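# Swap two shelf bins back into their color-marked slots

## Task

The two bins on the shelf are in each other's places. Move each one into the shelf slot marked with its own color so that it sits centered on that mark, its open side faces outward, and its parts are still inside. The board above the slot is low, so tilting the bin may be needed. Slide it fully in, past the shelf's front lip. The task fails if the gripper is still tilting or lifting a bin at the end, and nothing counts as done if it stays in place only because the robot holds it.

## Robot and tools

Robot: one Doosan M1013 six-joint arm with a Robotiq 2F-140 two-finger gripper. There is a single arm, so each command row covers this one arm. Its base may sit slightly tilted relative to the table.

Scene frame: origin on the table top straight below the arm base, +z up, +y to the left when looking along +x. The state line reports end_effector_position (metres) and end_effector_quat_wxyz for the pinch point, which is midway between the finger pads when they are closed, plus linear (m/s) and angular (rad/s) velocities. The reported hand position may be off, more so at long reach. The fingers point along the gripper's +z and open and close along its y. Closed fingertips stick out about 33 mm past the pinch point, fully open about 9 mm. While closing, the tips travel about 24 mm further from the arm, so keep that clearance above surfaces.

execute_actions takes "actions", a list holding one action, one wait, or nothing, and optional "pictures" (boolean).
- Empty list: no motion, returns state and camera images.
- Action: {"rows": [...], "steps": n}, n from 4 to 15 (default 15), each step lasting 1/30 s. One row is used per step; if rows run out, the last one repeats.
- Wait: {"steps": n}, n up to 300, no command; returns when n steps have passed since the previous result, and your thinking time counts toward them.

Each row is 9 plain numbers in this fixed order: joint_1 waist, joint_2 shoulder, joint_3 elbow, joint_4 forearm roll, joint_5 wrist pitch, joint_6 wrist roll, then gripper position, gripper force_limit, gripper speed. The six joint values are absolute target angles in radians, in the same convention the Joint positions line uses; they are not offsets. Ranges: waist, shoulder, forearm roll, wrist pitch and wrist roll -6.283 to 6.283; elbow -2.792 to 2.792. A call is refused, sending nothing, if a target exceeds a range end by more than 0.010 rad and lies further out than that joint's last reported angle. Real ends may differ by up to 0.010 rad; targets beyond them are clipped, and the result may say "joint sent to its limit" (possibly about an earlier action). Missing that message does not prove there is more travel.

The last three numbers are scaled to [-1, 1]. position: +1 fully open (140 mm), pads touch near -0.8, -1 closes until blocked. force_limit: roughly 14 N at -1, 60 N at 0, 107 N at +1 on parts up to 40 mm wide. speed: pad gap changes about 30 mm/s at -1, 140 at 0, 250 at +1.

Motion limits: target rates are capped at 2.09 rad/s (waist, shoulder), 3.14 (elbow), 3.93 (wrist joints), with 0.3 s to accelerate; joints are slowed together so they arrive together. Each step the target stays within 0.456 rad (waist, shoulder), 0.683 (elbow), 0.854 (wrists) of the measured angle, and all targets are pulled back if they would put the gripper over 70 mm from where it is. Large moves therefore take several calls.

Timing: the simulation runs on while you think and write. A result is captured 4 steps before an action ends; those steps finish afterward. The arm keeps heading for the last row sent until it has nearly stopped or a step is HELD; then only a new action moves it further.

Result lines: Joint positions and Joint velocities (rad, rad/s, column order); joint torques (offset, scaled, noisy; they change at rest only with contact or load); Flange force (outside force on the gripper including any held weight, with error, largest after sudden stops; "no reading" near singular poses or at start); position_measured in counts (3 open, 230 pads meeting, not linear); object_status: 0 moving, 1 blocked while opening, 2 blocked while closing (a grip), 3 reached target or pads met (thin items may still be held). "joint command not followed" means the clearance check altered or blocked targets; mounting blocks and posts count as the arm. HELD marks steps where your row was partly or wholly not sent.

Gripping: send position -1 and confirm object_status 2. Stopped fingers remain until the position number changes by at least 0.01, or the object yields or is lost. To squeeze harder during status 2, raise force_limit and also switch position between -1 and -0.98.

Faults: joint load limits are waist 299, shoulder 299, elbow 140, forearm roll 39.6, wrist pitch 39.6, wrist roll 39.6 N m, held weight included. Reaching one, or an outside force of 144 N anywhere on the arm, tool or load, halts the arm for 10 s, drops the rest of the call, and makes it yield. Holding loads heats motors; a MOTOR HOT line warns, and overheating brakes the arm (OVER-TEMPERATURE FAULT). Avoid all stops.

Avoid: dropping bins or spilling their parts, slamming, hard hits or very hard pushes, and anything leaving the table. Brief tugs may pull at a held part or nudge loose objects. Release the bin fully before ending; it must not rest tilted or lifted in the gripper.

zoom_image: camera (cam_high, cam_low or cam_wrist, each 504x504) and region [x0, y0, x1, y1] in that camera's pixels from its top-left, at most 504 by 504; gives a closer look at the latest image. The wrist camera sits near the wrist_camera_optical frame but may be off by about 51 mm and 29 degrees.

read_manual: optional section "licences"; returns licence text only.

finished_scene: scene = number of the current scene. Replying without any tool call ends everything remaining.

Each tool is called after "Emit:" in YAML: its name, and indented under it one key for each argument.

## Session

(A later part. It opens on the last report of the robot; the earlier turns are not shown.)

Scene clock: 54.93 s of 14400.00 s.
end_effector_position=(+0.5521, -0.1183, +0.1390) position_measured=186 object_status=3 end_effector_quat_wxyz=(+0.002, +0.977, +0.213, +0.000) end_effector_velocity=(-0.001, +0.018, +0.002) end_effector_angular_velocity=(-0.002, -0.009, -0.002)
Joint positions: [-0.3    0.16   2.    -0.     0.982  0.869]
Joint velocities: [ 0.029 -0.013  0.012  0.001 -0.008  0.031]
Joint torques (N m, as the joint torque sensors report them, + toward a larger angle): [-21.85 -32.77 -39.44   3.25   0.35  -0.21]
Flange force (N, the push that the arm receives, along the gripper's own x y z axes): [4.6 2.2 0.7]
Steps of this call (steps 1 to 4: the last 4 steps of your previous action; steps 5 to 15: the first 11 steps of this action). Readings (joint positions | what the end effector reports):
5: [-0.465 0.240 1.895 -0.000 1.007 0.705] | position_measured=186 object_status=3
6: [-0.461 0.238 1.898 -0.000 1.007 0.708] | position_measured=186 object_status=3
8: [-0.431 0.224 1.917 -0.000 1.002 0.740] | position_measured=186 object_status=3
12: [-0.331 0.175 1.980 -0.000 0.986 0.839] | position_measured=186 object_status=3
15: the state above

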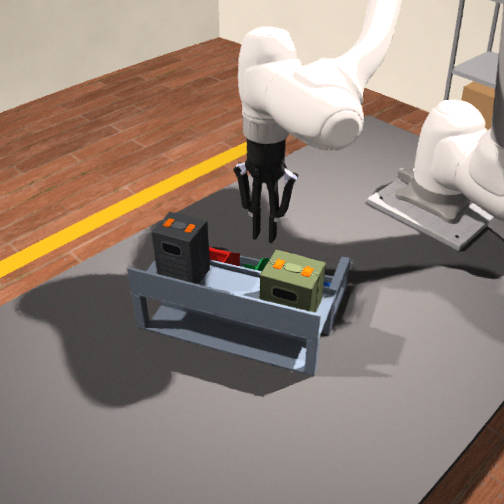

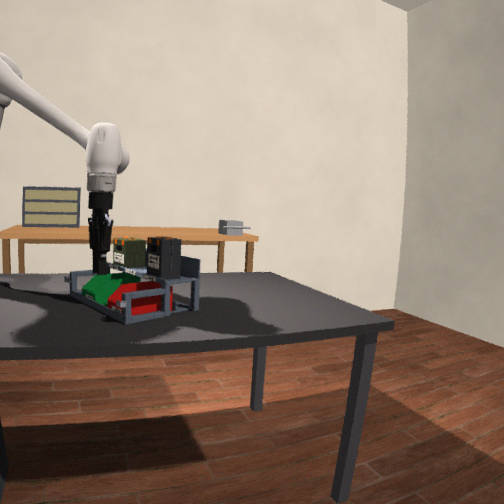

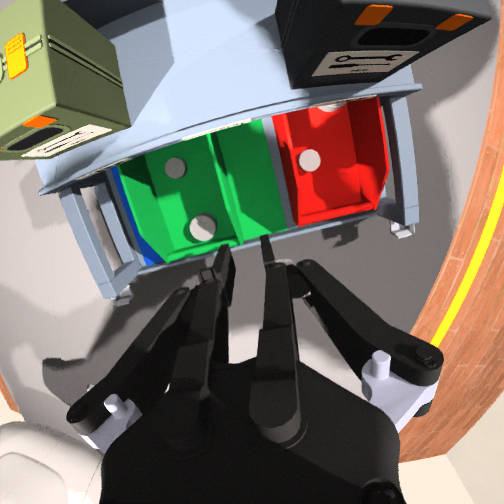

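Red seated. Now green.

Emit:
execute_actions:
  actions:
    - {"rows":[[-0.075,0.16,2.0,0,0.9815,1.095,-0.45,1,0]],"steps":15}

Emit:
execute_actions:
  actions:
    - {"rows":[[-0.075,0.2,2.027,0,0.9145,1.095,-0.45,1,0]],"steps":15}
  pictures: true

Scene clock: 55.43 s of 14400.00 s.
end_effector_position=(+0.5645, +0.0024, +0.1385) position_measured=186 object_status=3 end_effector_quat_wxyz=(+0.002, +0.977, +0.213, +0.000) end_effector_velocity=(-0.001, +0.200, -0.001) end_effector_angular_velocity=(+0.000, +0.001, +0.007)
Joint positions: [-0.085  0.16   2.    -0.     0.981  1.085]
Joint velocities: [ 0.355  0.001  0.     0.    -0.     0.348]
Joint torques (N m, as the joint torque sensors report them, + toward a larger angle): [-23.04 -42.31 -32.62   2.65   0.43  -0.02]
Flange force (N, the push that the arm receives, along the gripper's own x y z axes): [3.6 -4.2 -4.9]
Steps of this call (steps 1 to 4: the last 4 steps of your previous action; steps 5 to 15: the first 11 steps of this action). Readings (joint positions | what the end effector reports):
5: [-0.300 0.160 2.000 -0.000 0.981 0.870] | position_measured=186 object_status=3
6: [-0.296 0.160 2.000 -0.000 0.981 0.875] | position_measured=186 object_status=3
8: [-0.265 0.160 2.000 -0.000 0.981 0.906] | position_measured=186 object_status=3
12: [-0.149 0.160 2.000 -0.000 0.981 1.021] | position_measured=186 object_status=3
15: the state above

Scene clock: 55.93 s of 14400.00 s.
end_effector_position=(+0.5669, +0.0078, +0.1034) position_measured=186 object_status=3 end_effector_quat_wxyz=(+0.002, +0.977, +0.212, -0.000) end_effector_velocity=(+0.000, +0.000, +0.000) end_effector_angular_velocity=(+0.000, +0.000, +0.000)
Joint positions: [-0.075  0.2    2.027  0.     0.915  1.095]
Joint velocities: [ 0.     0.    -0.001  0.     0.001 -0.001]
Joint torques (N m, as the joint torque sensors report them, + toward a larger angle): [ -1.11 -53.45 -30.03   2.69   0.61   0.02]
Flange force (N, the push that the arm receives, along the gripper's own x y z axes): [5.4 0.6 -1.7]
Steps of this call (steps 1 to 4: the last 4 steps of your previous action; steps 5 to 15: the first 11 steps of this action). Readings (joint positions | what the end effector reports):
5: [-0.075 0.160 2.000 -0.000 0.981 1.095] | position_measured=186 object_status=3
6: [-0.075 0.163 2.002 0.000 0.975 1.095] | position_measured=186 object_status=3
8: [-0.075 0.189 2.020 0.000 0.933 1.095] | position_measured=186 object_status=3
12: [-0.075 0.200 2.027 0.000 0.915 1.095] | position_measured=186 object_status=3
15: the state above

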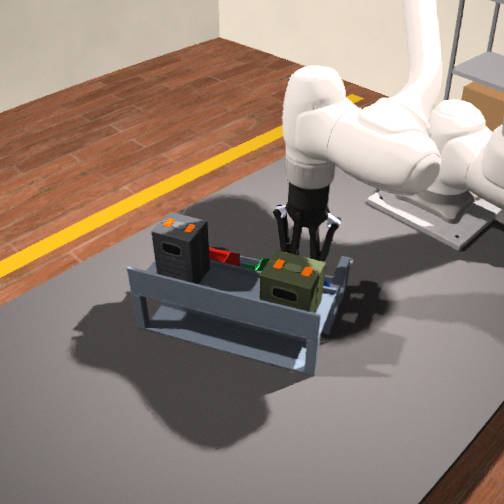

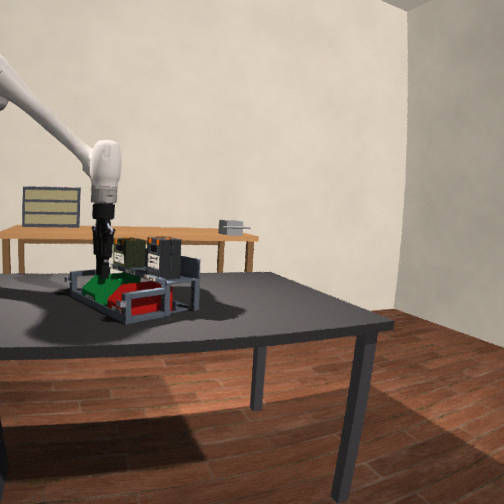

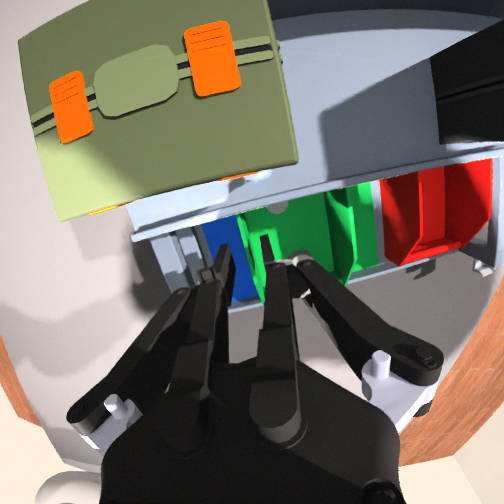

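Emit:
execute_actions:
  actions:
    - {"rows":[[-0.075,0.239,2.05,0,0.8525,1.095,-0.45,1,0]],"steps":12}

Emit:
execute_actions:
  actions:
    - {"rows":[[-0.075,0.239,2.05,0,0.8525,1.095,-1,1,0]],"steps":15}

Emit:
execute_actions:
  actions:
    - {"rows":[[-0.075,0.234,2.046,0,0.8615,1.095,-1,1,0]],"steps":8}

Emit:
execute_actions:
  actions:
    - {"rows":[[-0.108,0.245,2.03,0,0.8665,1.062,-1,1,0],[-0.108,0.245,2.03,0,0.8665,1.062,-1,1,0],[-0.108,0.245,2.03,0,0.8665,1.062,-1,1,0],[-0.108,0.245,2.03,0,0.8665,1.062,-1,1,0],[-0.145,0.26,2.009,0,0.8725,1.025,-1,1,0]],"steps":15}

Emit:
execute_actions:
  actions:
    - {"rows":[[-0.163,0.2695,1.9975,0,0.8745,1.007,-1,1,0]],"steps":15}
  pictures: true

Scene clock: 56.53 s of 14400.00 s.
end_effector_position=(+0.5686, +0.0075, +0.0715) position_measured=186 object_status=3 end_effector_quat_wxyz=(+0.002, +0.977, +0.212, +0.000) end_effector_velocity=(-0.000, +0.000, -0.000) end_effector_angular_velocity=(+0.000, -0.001, -0.000)
Joint positions: [-0.075  0.239  2.05   0.     0.853  1.095]
Joint velocities: [ 0.    -0.     0.001  0.    -0.002  0.   ]
Joint torques (N m, as the joint torque sensors report them, + toward a larger angle): [ -1.77 -55.84 -29.61   2.8    1.18   0.09]
Flange force (N, the push that the arm receives, along the gripper's own x y z axes): [2.3 -2.9 -3.6]
Steps of this call (steps 1 to 4: the last 4 steps of your previous action; steps 5 to 10: the robot went on to your last target; steps 11 to 18: the first 8 steps of this action). Readings (joint positions | what the end effector reports):
11: [-0.075 0.200 2.027 0.000 0.914 1.095] | position_measured=186 object_status=3
12: [-0.075 0.203 2.029 0.000 0.908 1.095] | position_measured=186 object_status=3
14: [-0.075 0.228 2.044 0.000 0.869 1.095] | position_measured=186 object_status=3
18: the state above

Scene clock: 57.03 s of 14400.00 s.
end_effector_position=(+0.5687, +0.0075, +0.0715) position_measured=232 object_status=0 end_effector_quat_wxyz=(+0.002, +0.977, +0.212, +0.000) end_effector_velocity=(+0.000, -0.000, +0.001) end_effector_angular_velocity=(-0.000, -0.001, +0.001)
Joint positions: [-0.075  0.239  2.05   0.     0.852  1.095]
Joint velocities: [-0.    -0.001 -0.001 -0.     0.001 -0.001]
Joint torques (N m, as the joint torque sensors report them, + toward a larger angle): [  0.24 -44.58 -25.98   3.06  -1.24   0.13]
Flange force (N, the push that the arm receives, along the gripper's own x y z axes): [-4.8 -0.9 -19.7]
Steps of this call (steps 1 to 4: the last 4 steps of your previous action; steps 5 to 15: the first 11 steps of this action). Readings (joint positions | what the end effector reports):
5: [-0.075 0.239 2.050 0.000 0.853 1.095] | position_measured=186 object_status=0
6: [-0.075 0.239 2.050 0.000 0.853 1.095] | position_measured=189 object_status=0
8: [-0.075 0.239 2.050 0.000 0.853 1.095] | position_measured=204 object_status=0
12: [-0.075 0.239 2.050 0.000 0.852 1.095] | position_measured=232 object_status=0
15: the state above

Scene clock: 57.30 s of 14400.00 s.
end_effector_position=(+0.5690, +0.0075, +0.0760) position_measured=232 object_status=3 end_effector_quat_wxyz=(+0.002, +0.977, +0.212, +0.000) end_effector_velocity=(-0.005, +0.000, +0.002) end_effector_angular_velocity=(+0.001, +0.013, +0.000)
Joint positions: [-0.075  0.234  2.046  0.     0.861  1.095]
Joint velocities: [ 0.    -0.004  0.     0.     0.017 -0.   ]
Joint torques (N m, as the joint torque sensors report them, + toward a larger angle): [ -3.75 -53.02 -26.09   2.51   1.02  -0.46]
Flange force (N, the push that the arm receives, along the gripper's own x y z axes): [10.9 -2.1 5.8]
Steps of this call (steps 1 to 4: the last 4 steps of your previous action; steps 5 to 8: the first 4 steps of this action). Readings (joint positions | what the end effector reports):
5: [-0.075 0.239 2.050 0.000 0.853 1.095] | position_measured=232 object_status=3
6: [-0.075 0.237 2.048 0.000 0.857 1.095] | position_measured=232 object_status=3
8: the state above

Scene clock: 57.80 s of 14400.00 s.
end_effector_position=(+0.5875, -0.0346, +0.0769) position_measured=232 object_status=3 end_effector_quat_wxyz=(+0.002, +0.977, +0.212, +0.000) end_effector_velocity=(-0.000, +0.000, -0.000) end_effector_angular_velocity=(+0.000, +0.001, +0.001)
Joint positions: [-0.145  0.26   2.009  0.     0.873  1.025]
Joint velocities: [-0.     0.     0.     0.     0.    -0.001]
Joint torques (N m, as the joint torque sensors report them, + toward a larger angle): [ -2.41 -57.42 -29.22   2.84   0.11   0.18]
Flange force (N, the push that the arm receives, along the gripper's own x y z axes): [5.6 -1.7 -2.2]
Steps of this call (steps 1 to 4: the last 4 steps of your previous action; steps 5 to 15: the first 11 steps of this action). Readings (joint positions | what the end effector reports):
5: [-0.075 0.234 2.046 0.000 0.861 1.095] | position_measured=232 object_status=3
6: [-0.079 0.235 2.044 0.000 0.862 1.092] | position_measured=232 object_status=3
8: [-0.101 0.242 2.033 0.000 0.865 1.069] | position_measured=232 object_status=3
12: [-0.137 0.257 2.013 0.000 0.871 1.033] | position_measured=232 object_status=3
15: the state above

Scene clock: 58.30 s of 14400.00 s.
end_effector_position=(+0.5932, -0.0460, +0.0763) position_measured=232 object_status=3 end_effector_quat_wxyz=(+0.002, +0.977, +0.212, +0.000) end_effector_velocity=(+0.001, +0.000, +0.001) end_effector_angular_velocity=(+0.000, -0.002, +0.000)
Joint positions: [-0.163  0.27   1.998  0.     0.875  1.007]
Joint velocities: [-0.    -0.001 -0.001  0.     0.    -0.   ]
Joint torques (N m, as the joint torque sensors report them, + toward a larger angle): [ -1.93 -58.7  -31.14   2.57   0.71  -0.2 ]
Flange force (N, the push that the arm receives, along the gripper's own x y z axes): [2.0 -2.5 -0.3]
Steps of this call (steps 1 to 4: the last 4 steps of your previous action; steps 5 to 15: the first 11 steps of this action). Readings (joint positions | what the end effector reports):
5: [-0.145 0.260 2.009 0.000 0.873 1.025] | position_measured=232 object_status=3
6: [-0.149 0.262 2.007 0.000 0.873 1.021] | position_measured=232 object_status=3
8: [-0.162 0.269 1.998 0.000 0.874 1.008] | position_measured=232 object_status=3
12: [-0.163 0.270 1.998 0.000 0.875 1.007] | position_measured=232 object_status=3
15: the state above

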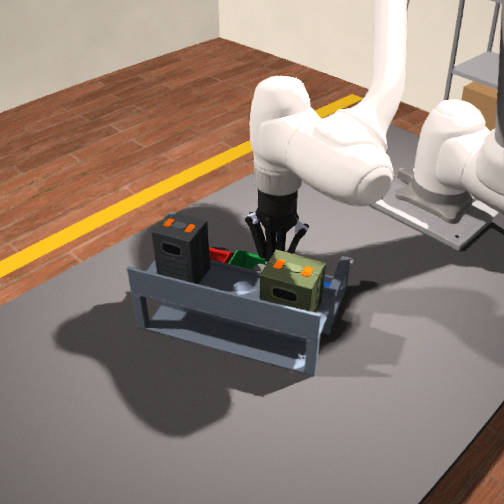

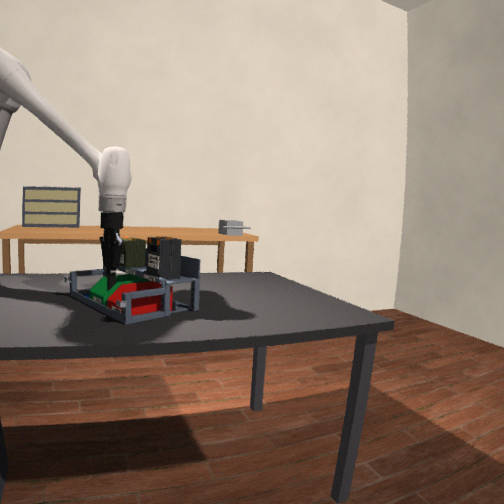

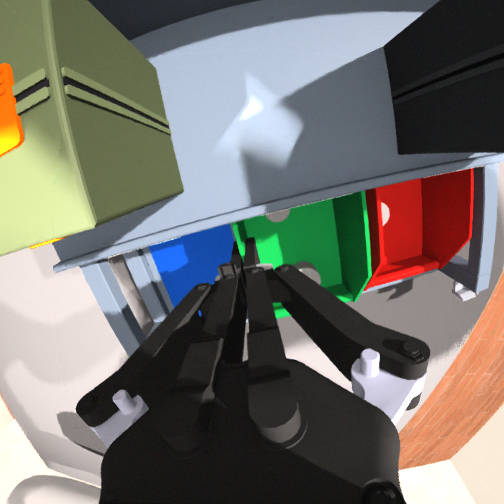

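Emit:
execute_actions:
  actions:
    - {"rows":[[-0.163,0.272,1.9995,0,0.870,1.007,-1,1,0],[-0.163,0.272,1.9995,0,0.870,1.007,-1,1,0],[-0.163,0.272,1.9995,0,0.870,1.007,-1,1,0],[-0.163,0.272,1.9995,0,0.870,1.007,-1,1,0],[-0.163,0.272,1.9995,0,0.870,1.007,-0.5,1,0]],"steps":15}

Emit:
execute_actions:
  actions:
    - {"rows":[[-0.163,0.195,1.945,0,1.0015,1.007,-0.5,1,0]],"steps":15}

Emit:
execute_actions:
  actions:
    - {"rows":[[-0.3,0.16,1.98,0,1.0015,0.87,-0.5,1,0]],"steps":15}

Emit:
execute_actions:
  actions: []

Emit:
zoom_image:
  camera: "cam_wrist"
  region: [60,60,440,300]

Emit:
zoom_image:
  camera: "cam_low"
  region: [60,230,210,330]

Scene clock: 58.90 s of 14400.00 s.
end_effector_position=(+0.5931, -0.0460, +0.0740) position_measured=193 object_status=0 end_effector_quat_wxyz=(+0.002, +0.977, +0.212, +0.000) end_effector_velocity=(-0.001, +0.000, -0.001) end_effector_angular_velocity=(+0.000, +0.001, +0.000)
Joint positions: [-0.163  0.272  1.999  0.     0.87   1.007]
Joint velocities: [ 0.     0.     0.001 -0.    -0.    -0.   ]
Joint torques (N m, as the joint torque sensors report them, + toward a larger angle): [ -3.48 -57.3  -29.65   2.86   0.35  -0.05]
Flange force (N, the push that the arm receives, along the gripper's own x y z axes): [3.8 -4.2 -3.3]
Steps of this call (steps 1 to 4: the last 4 steps of your previous action; steps 5 to 7: the robot went on to your last target; steps 8 to 18: the first 11 steps of this action). Readings (joint positions | what the end effector reports):
8: [-0.163 0.270 1.998 0.000 0.874 1.007] | position_measured=232 object_status=3
9: [-0.163 0.271 1.998 0.000 0.872 1.007] | position_measured=232 object_status=3
11: [-0.163 0.272 1.999 0.000 0.870 1.007] | position_measured=232 object_status=3
15: [-0.163 0.272 1.999 0.000 0.870 1.007] | position_measured=214 object_status=0
18: the state above

Scene clock: 59.40 s of 14400.00 s.
end_effector_position=(+0.5902, -0.0454, +0.1443) position_measured=192 object_status=3 end_effector_quat_wxyz=(+0.002, +0.977, +0.212, +0.000) end_effector_velocity=(-0.000, -0.000, +0.000) end_effector_angular_velocity=(+0.000, +0.000, +0.000)
Joint positions: [-0.163  0.195  1.945 -0.     1.001  1.007]
Joint velocities: [-0.    -0.    -0.    -0.     0.001 -0.   ]
Joint torques (N m, as the joint torque sensors report them, + toward a larger angle): [ -3.41 -53.31 -32.45   3.09   1.22   0.21]
Flange force (N, the push that the arm receives, along the gripper's own x y z axes): [4.0 -3.7 -2.4]
Steps of this call (steps 1 to 4: the last 4 steps of your previous action; steps 5 to 15: the first 11 steps of this action). Readings (joint positions | what the end effector reports):
5: [-0.163 0.272 1.999 0.000 0.870 1.007] | position_measured=192 object_status=0
6: [-0.163 0.269 1.997 -0.000 0.877 1.007] | position_measured=192 object_status=0
8: [-0.163 0.239 1.975 -0.000 0.929 1.007] | position_measured=192 object_status=3
12: [-0.163 0.195 1.945 -0.000 1.001 1.007] | position_measured=192 object_status=3
15: the state above

Scene clock: 59.90 s of 14400.00 s.
end_effector_position=(+0.5578, -0.1199, +0.1482) position_measured=192 object_status=3 end_effector_quat_wxyz=(+0.002, +0.977, +0.212, +0.000) end_effector_velocity=(-0.000, +0.000, -0.000) end_effector_angular_velocity=(-0.000, +0.001, +0.003)
Joint positions: [-0.3    0.16   1.98  -0.     1.002  0.87 ]
Joint velocities: [ 0.     0.     0.    -0.     0.    -0.002]
Joint torques (N m, as the joint torque sensors report them, + toward a larger angle): [ -3.93 -49.22 -33.84   3.26   0.33   0.36]
Flange force (N, the push that the arm receives, along the gripper's own x y z axes): [4.2 -5.1 -2.1]
Steps of this call (steps 1 to 4: the last 4 steps of your previous action; steps 5 to 15: the first 11 steps of this action). Readings (joint positions | what the end effector reports):
5: [-0.163 0.195 1.945 -0.000 1.001 1.007] | position_measured=192 object_status=3
6: [-0.167 0.194 1.946 -0.000 1.001 1.002] | position_measured=192 object_status=3
8: [-0.198 0.186 1.954 -0.000 1.001 0.972] | position_measured=192 object_status=3
12: [-0.291 0.162 1.978 -0.000 1.002 0.879] | position_measured=192 object_status=3
15: the state above

Scene clock: 60.03 s of 14400.00 s.
end_effector_position=(+0.5578, -0.1199, +0.1482) position_measured=192 object_status=3 end_effector_quat_wxyz=(+0.002, +0.977, +0.212, +0.000) end_effector_velocity=(-0.001, +0.000, -0.000) end_effector_angular_velocity=(+0.000, +0.000, +0.001)
Joint positions: [-0.3    0.16   1.98  -0.     1.002  0.87 ]
Joint velocities: [ 0.    -0.     0.001  0.    -0.    -0.001]
Joint torques (N m, as the joint torque sensors report them, + toward a larger angle): [  0.96 -48.89 -32.5    3.36   0.62   0.37]
Flange force (N, the push that the arm receives, along the gripper's own x y z axes): [-1.4 2.2 -3.9]
Kept back: nothing.
Steps of this call (steps 1 to 4: the last 4 steps of your previous action). Readings (joint positions | what the end effector reports):
1: [-0.300 0.160 1.980 -0.000 1.002 0.870] | position_measured=192 object_status=3
2: [-0.300 0.160 1.980 -0.000 1.002 0.870] | position_measured=192 object_status=3
4: the state above

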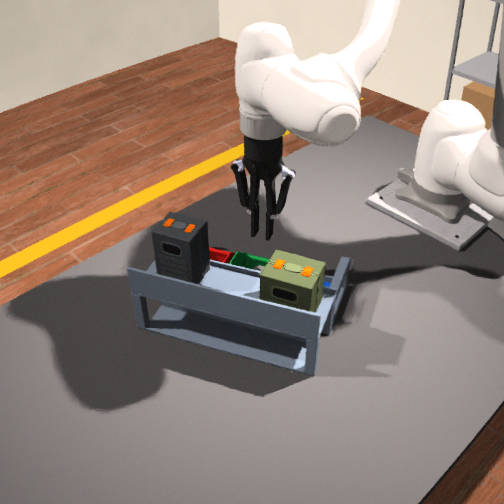

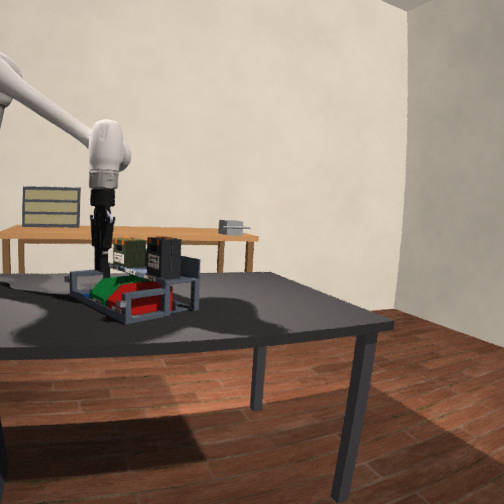

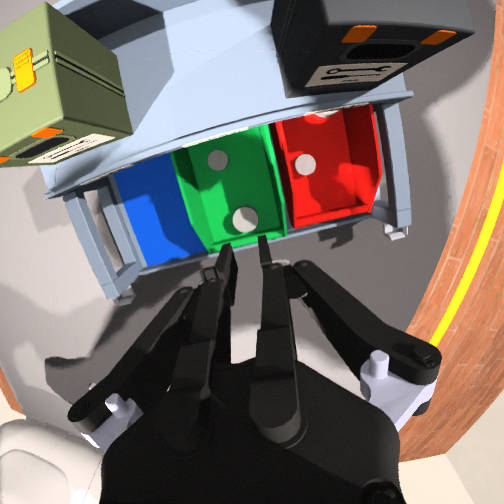

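Region (60, 60, 440, 300) of cam_wrist's 504x504 image, scaled by 1.326, with more detail than that image has; it fills the top 318 rows of this view, and the rest is white.

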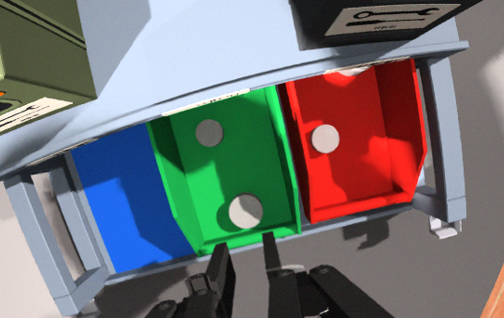

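Region (60, 230, 210, 330) of cam_low's 504x504 image, scaled by 3.360, with more detail than that image has.

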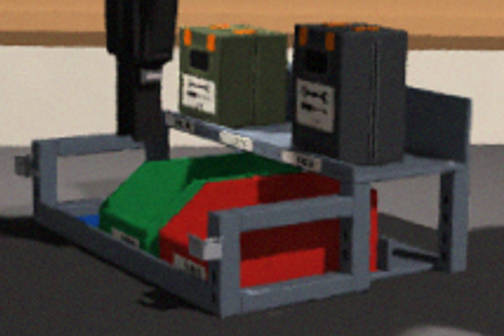

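Emit:
finished_scene:
  scene: 2

The scene is finished: the task was done.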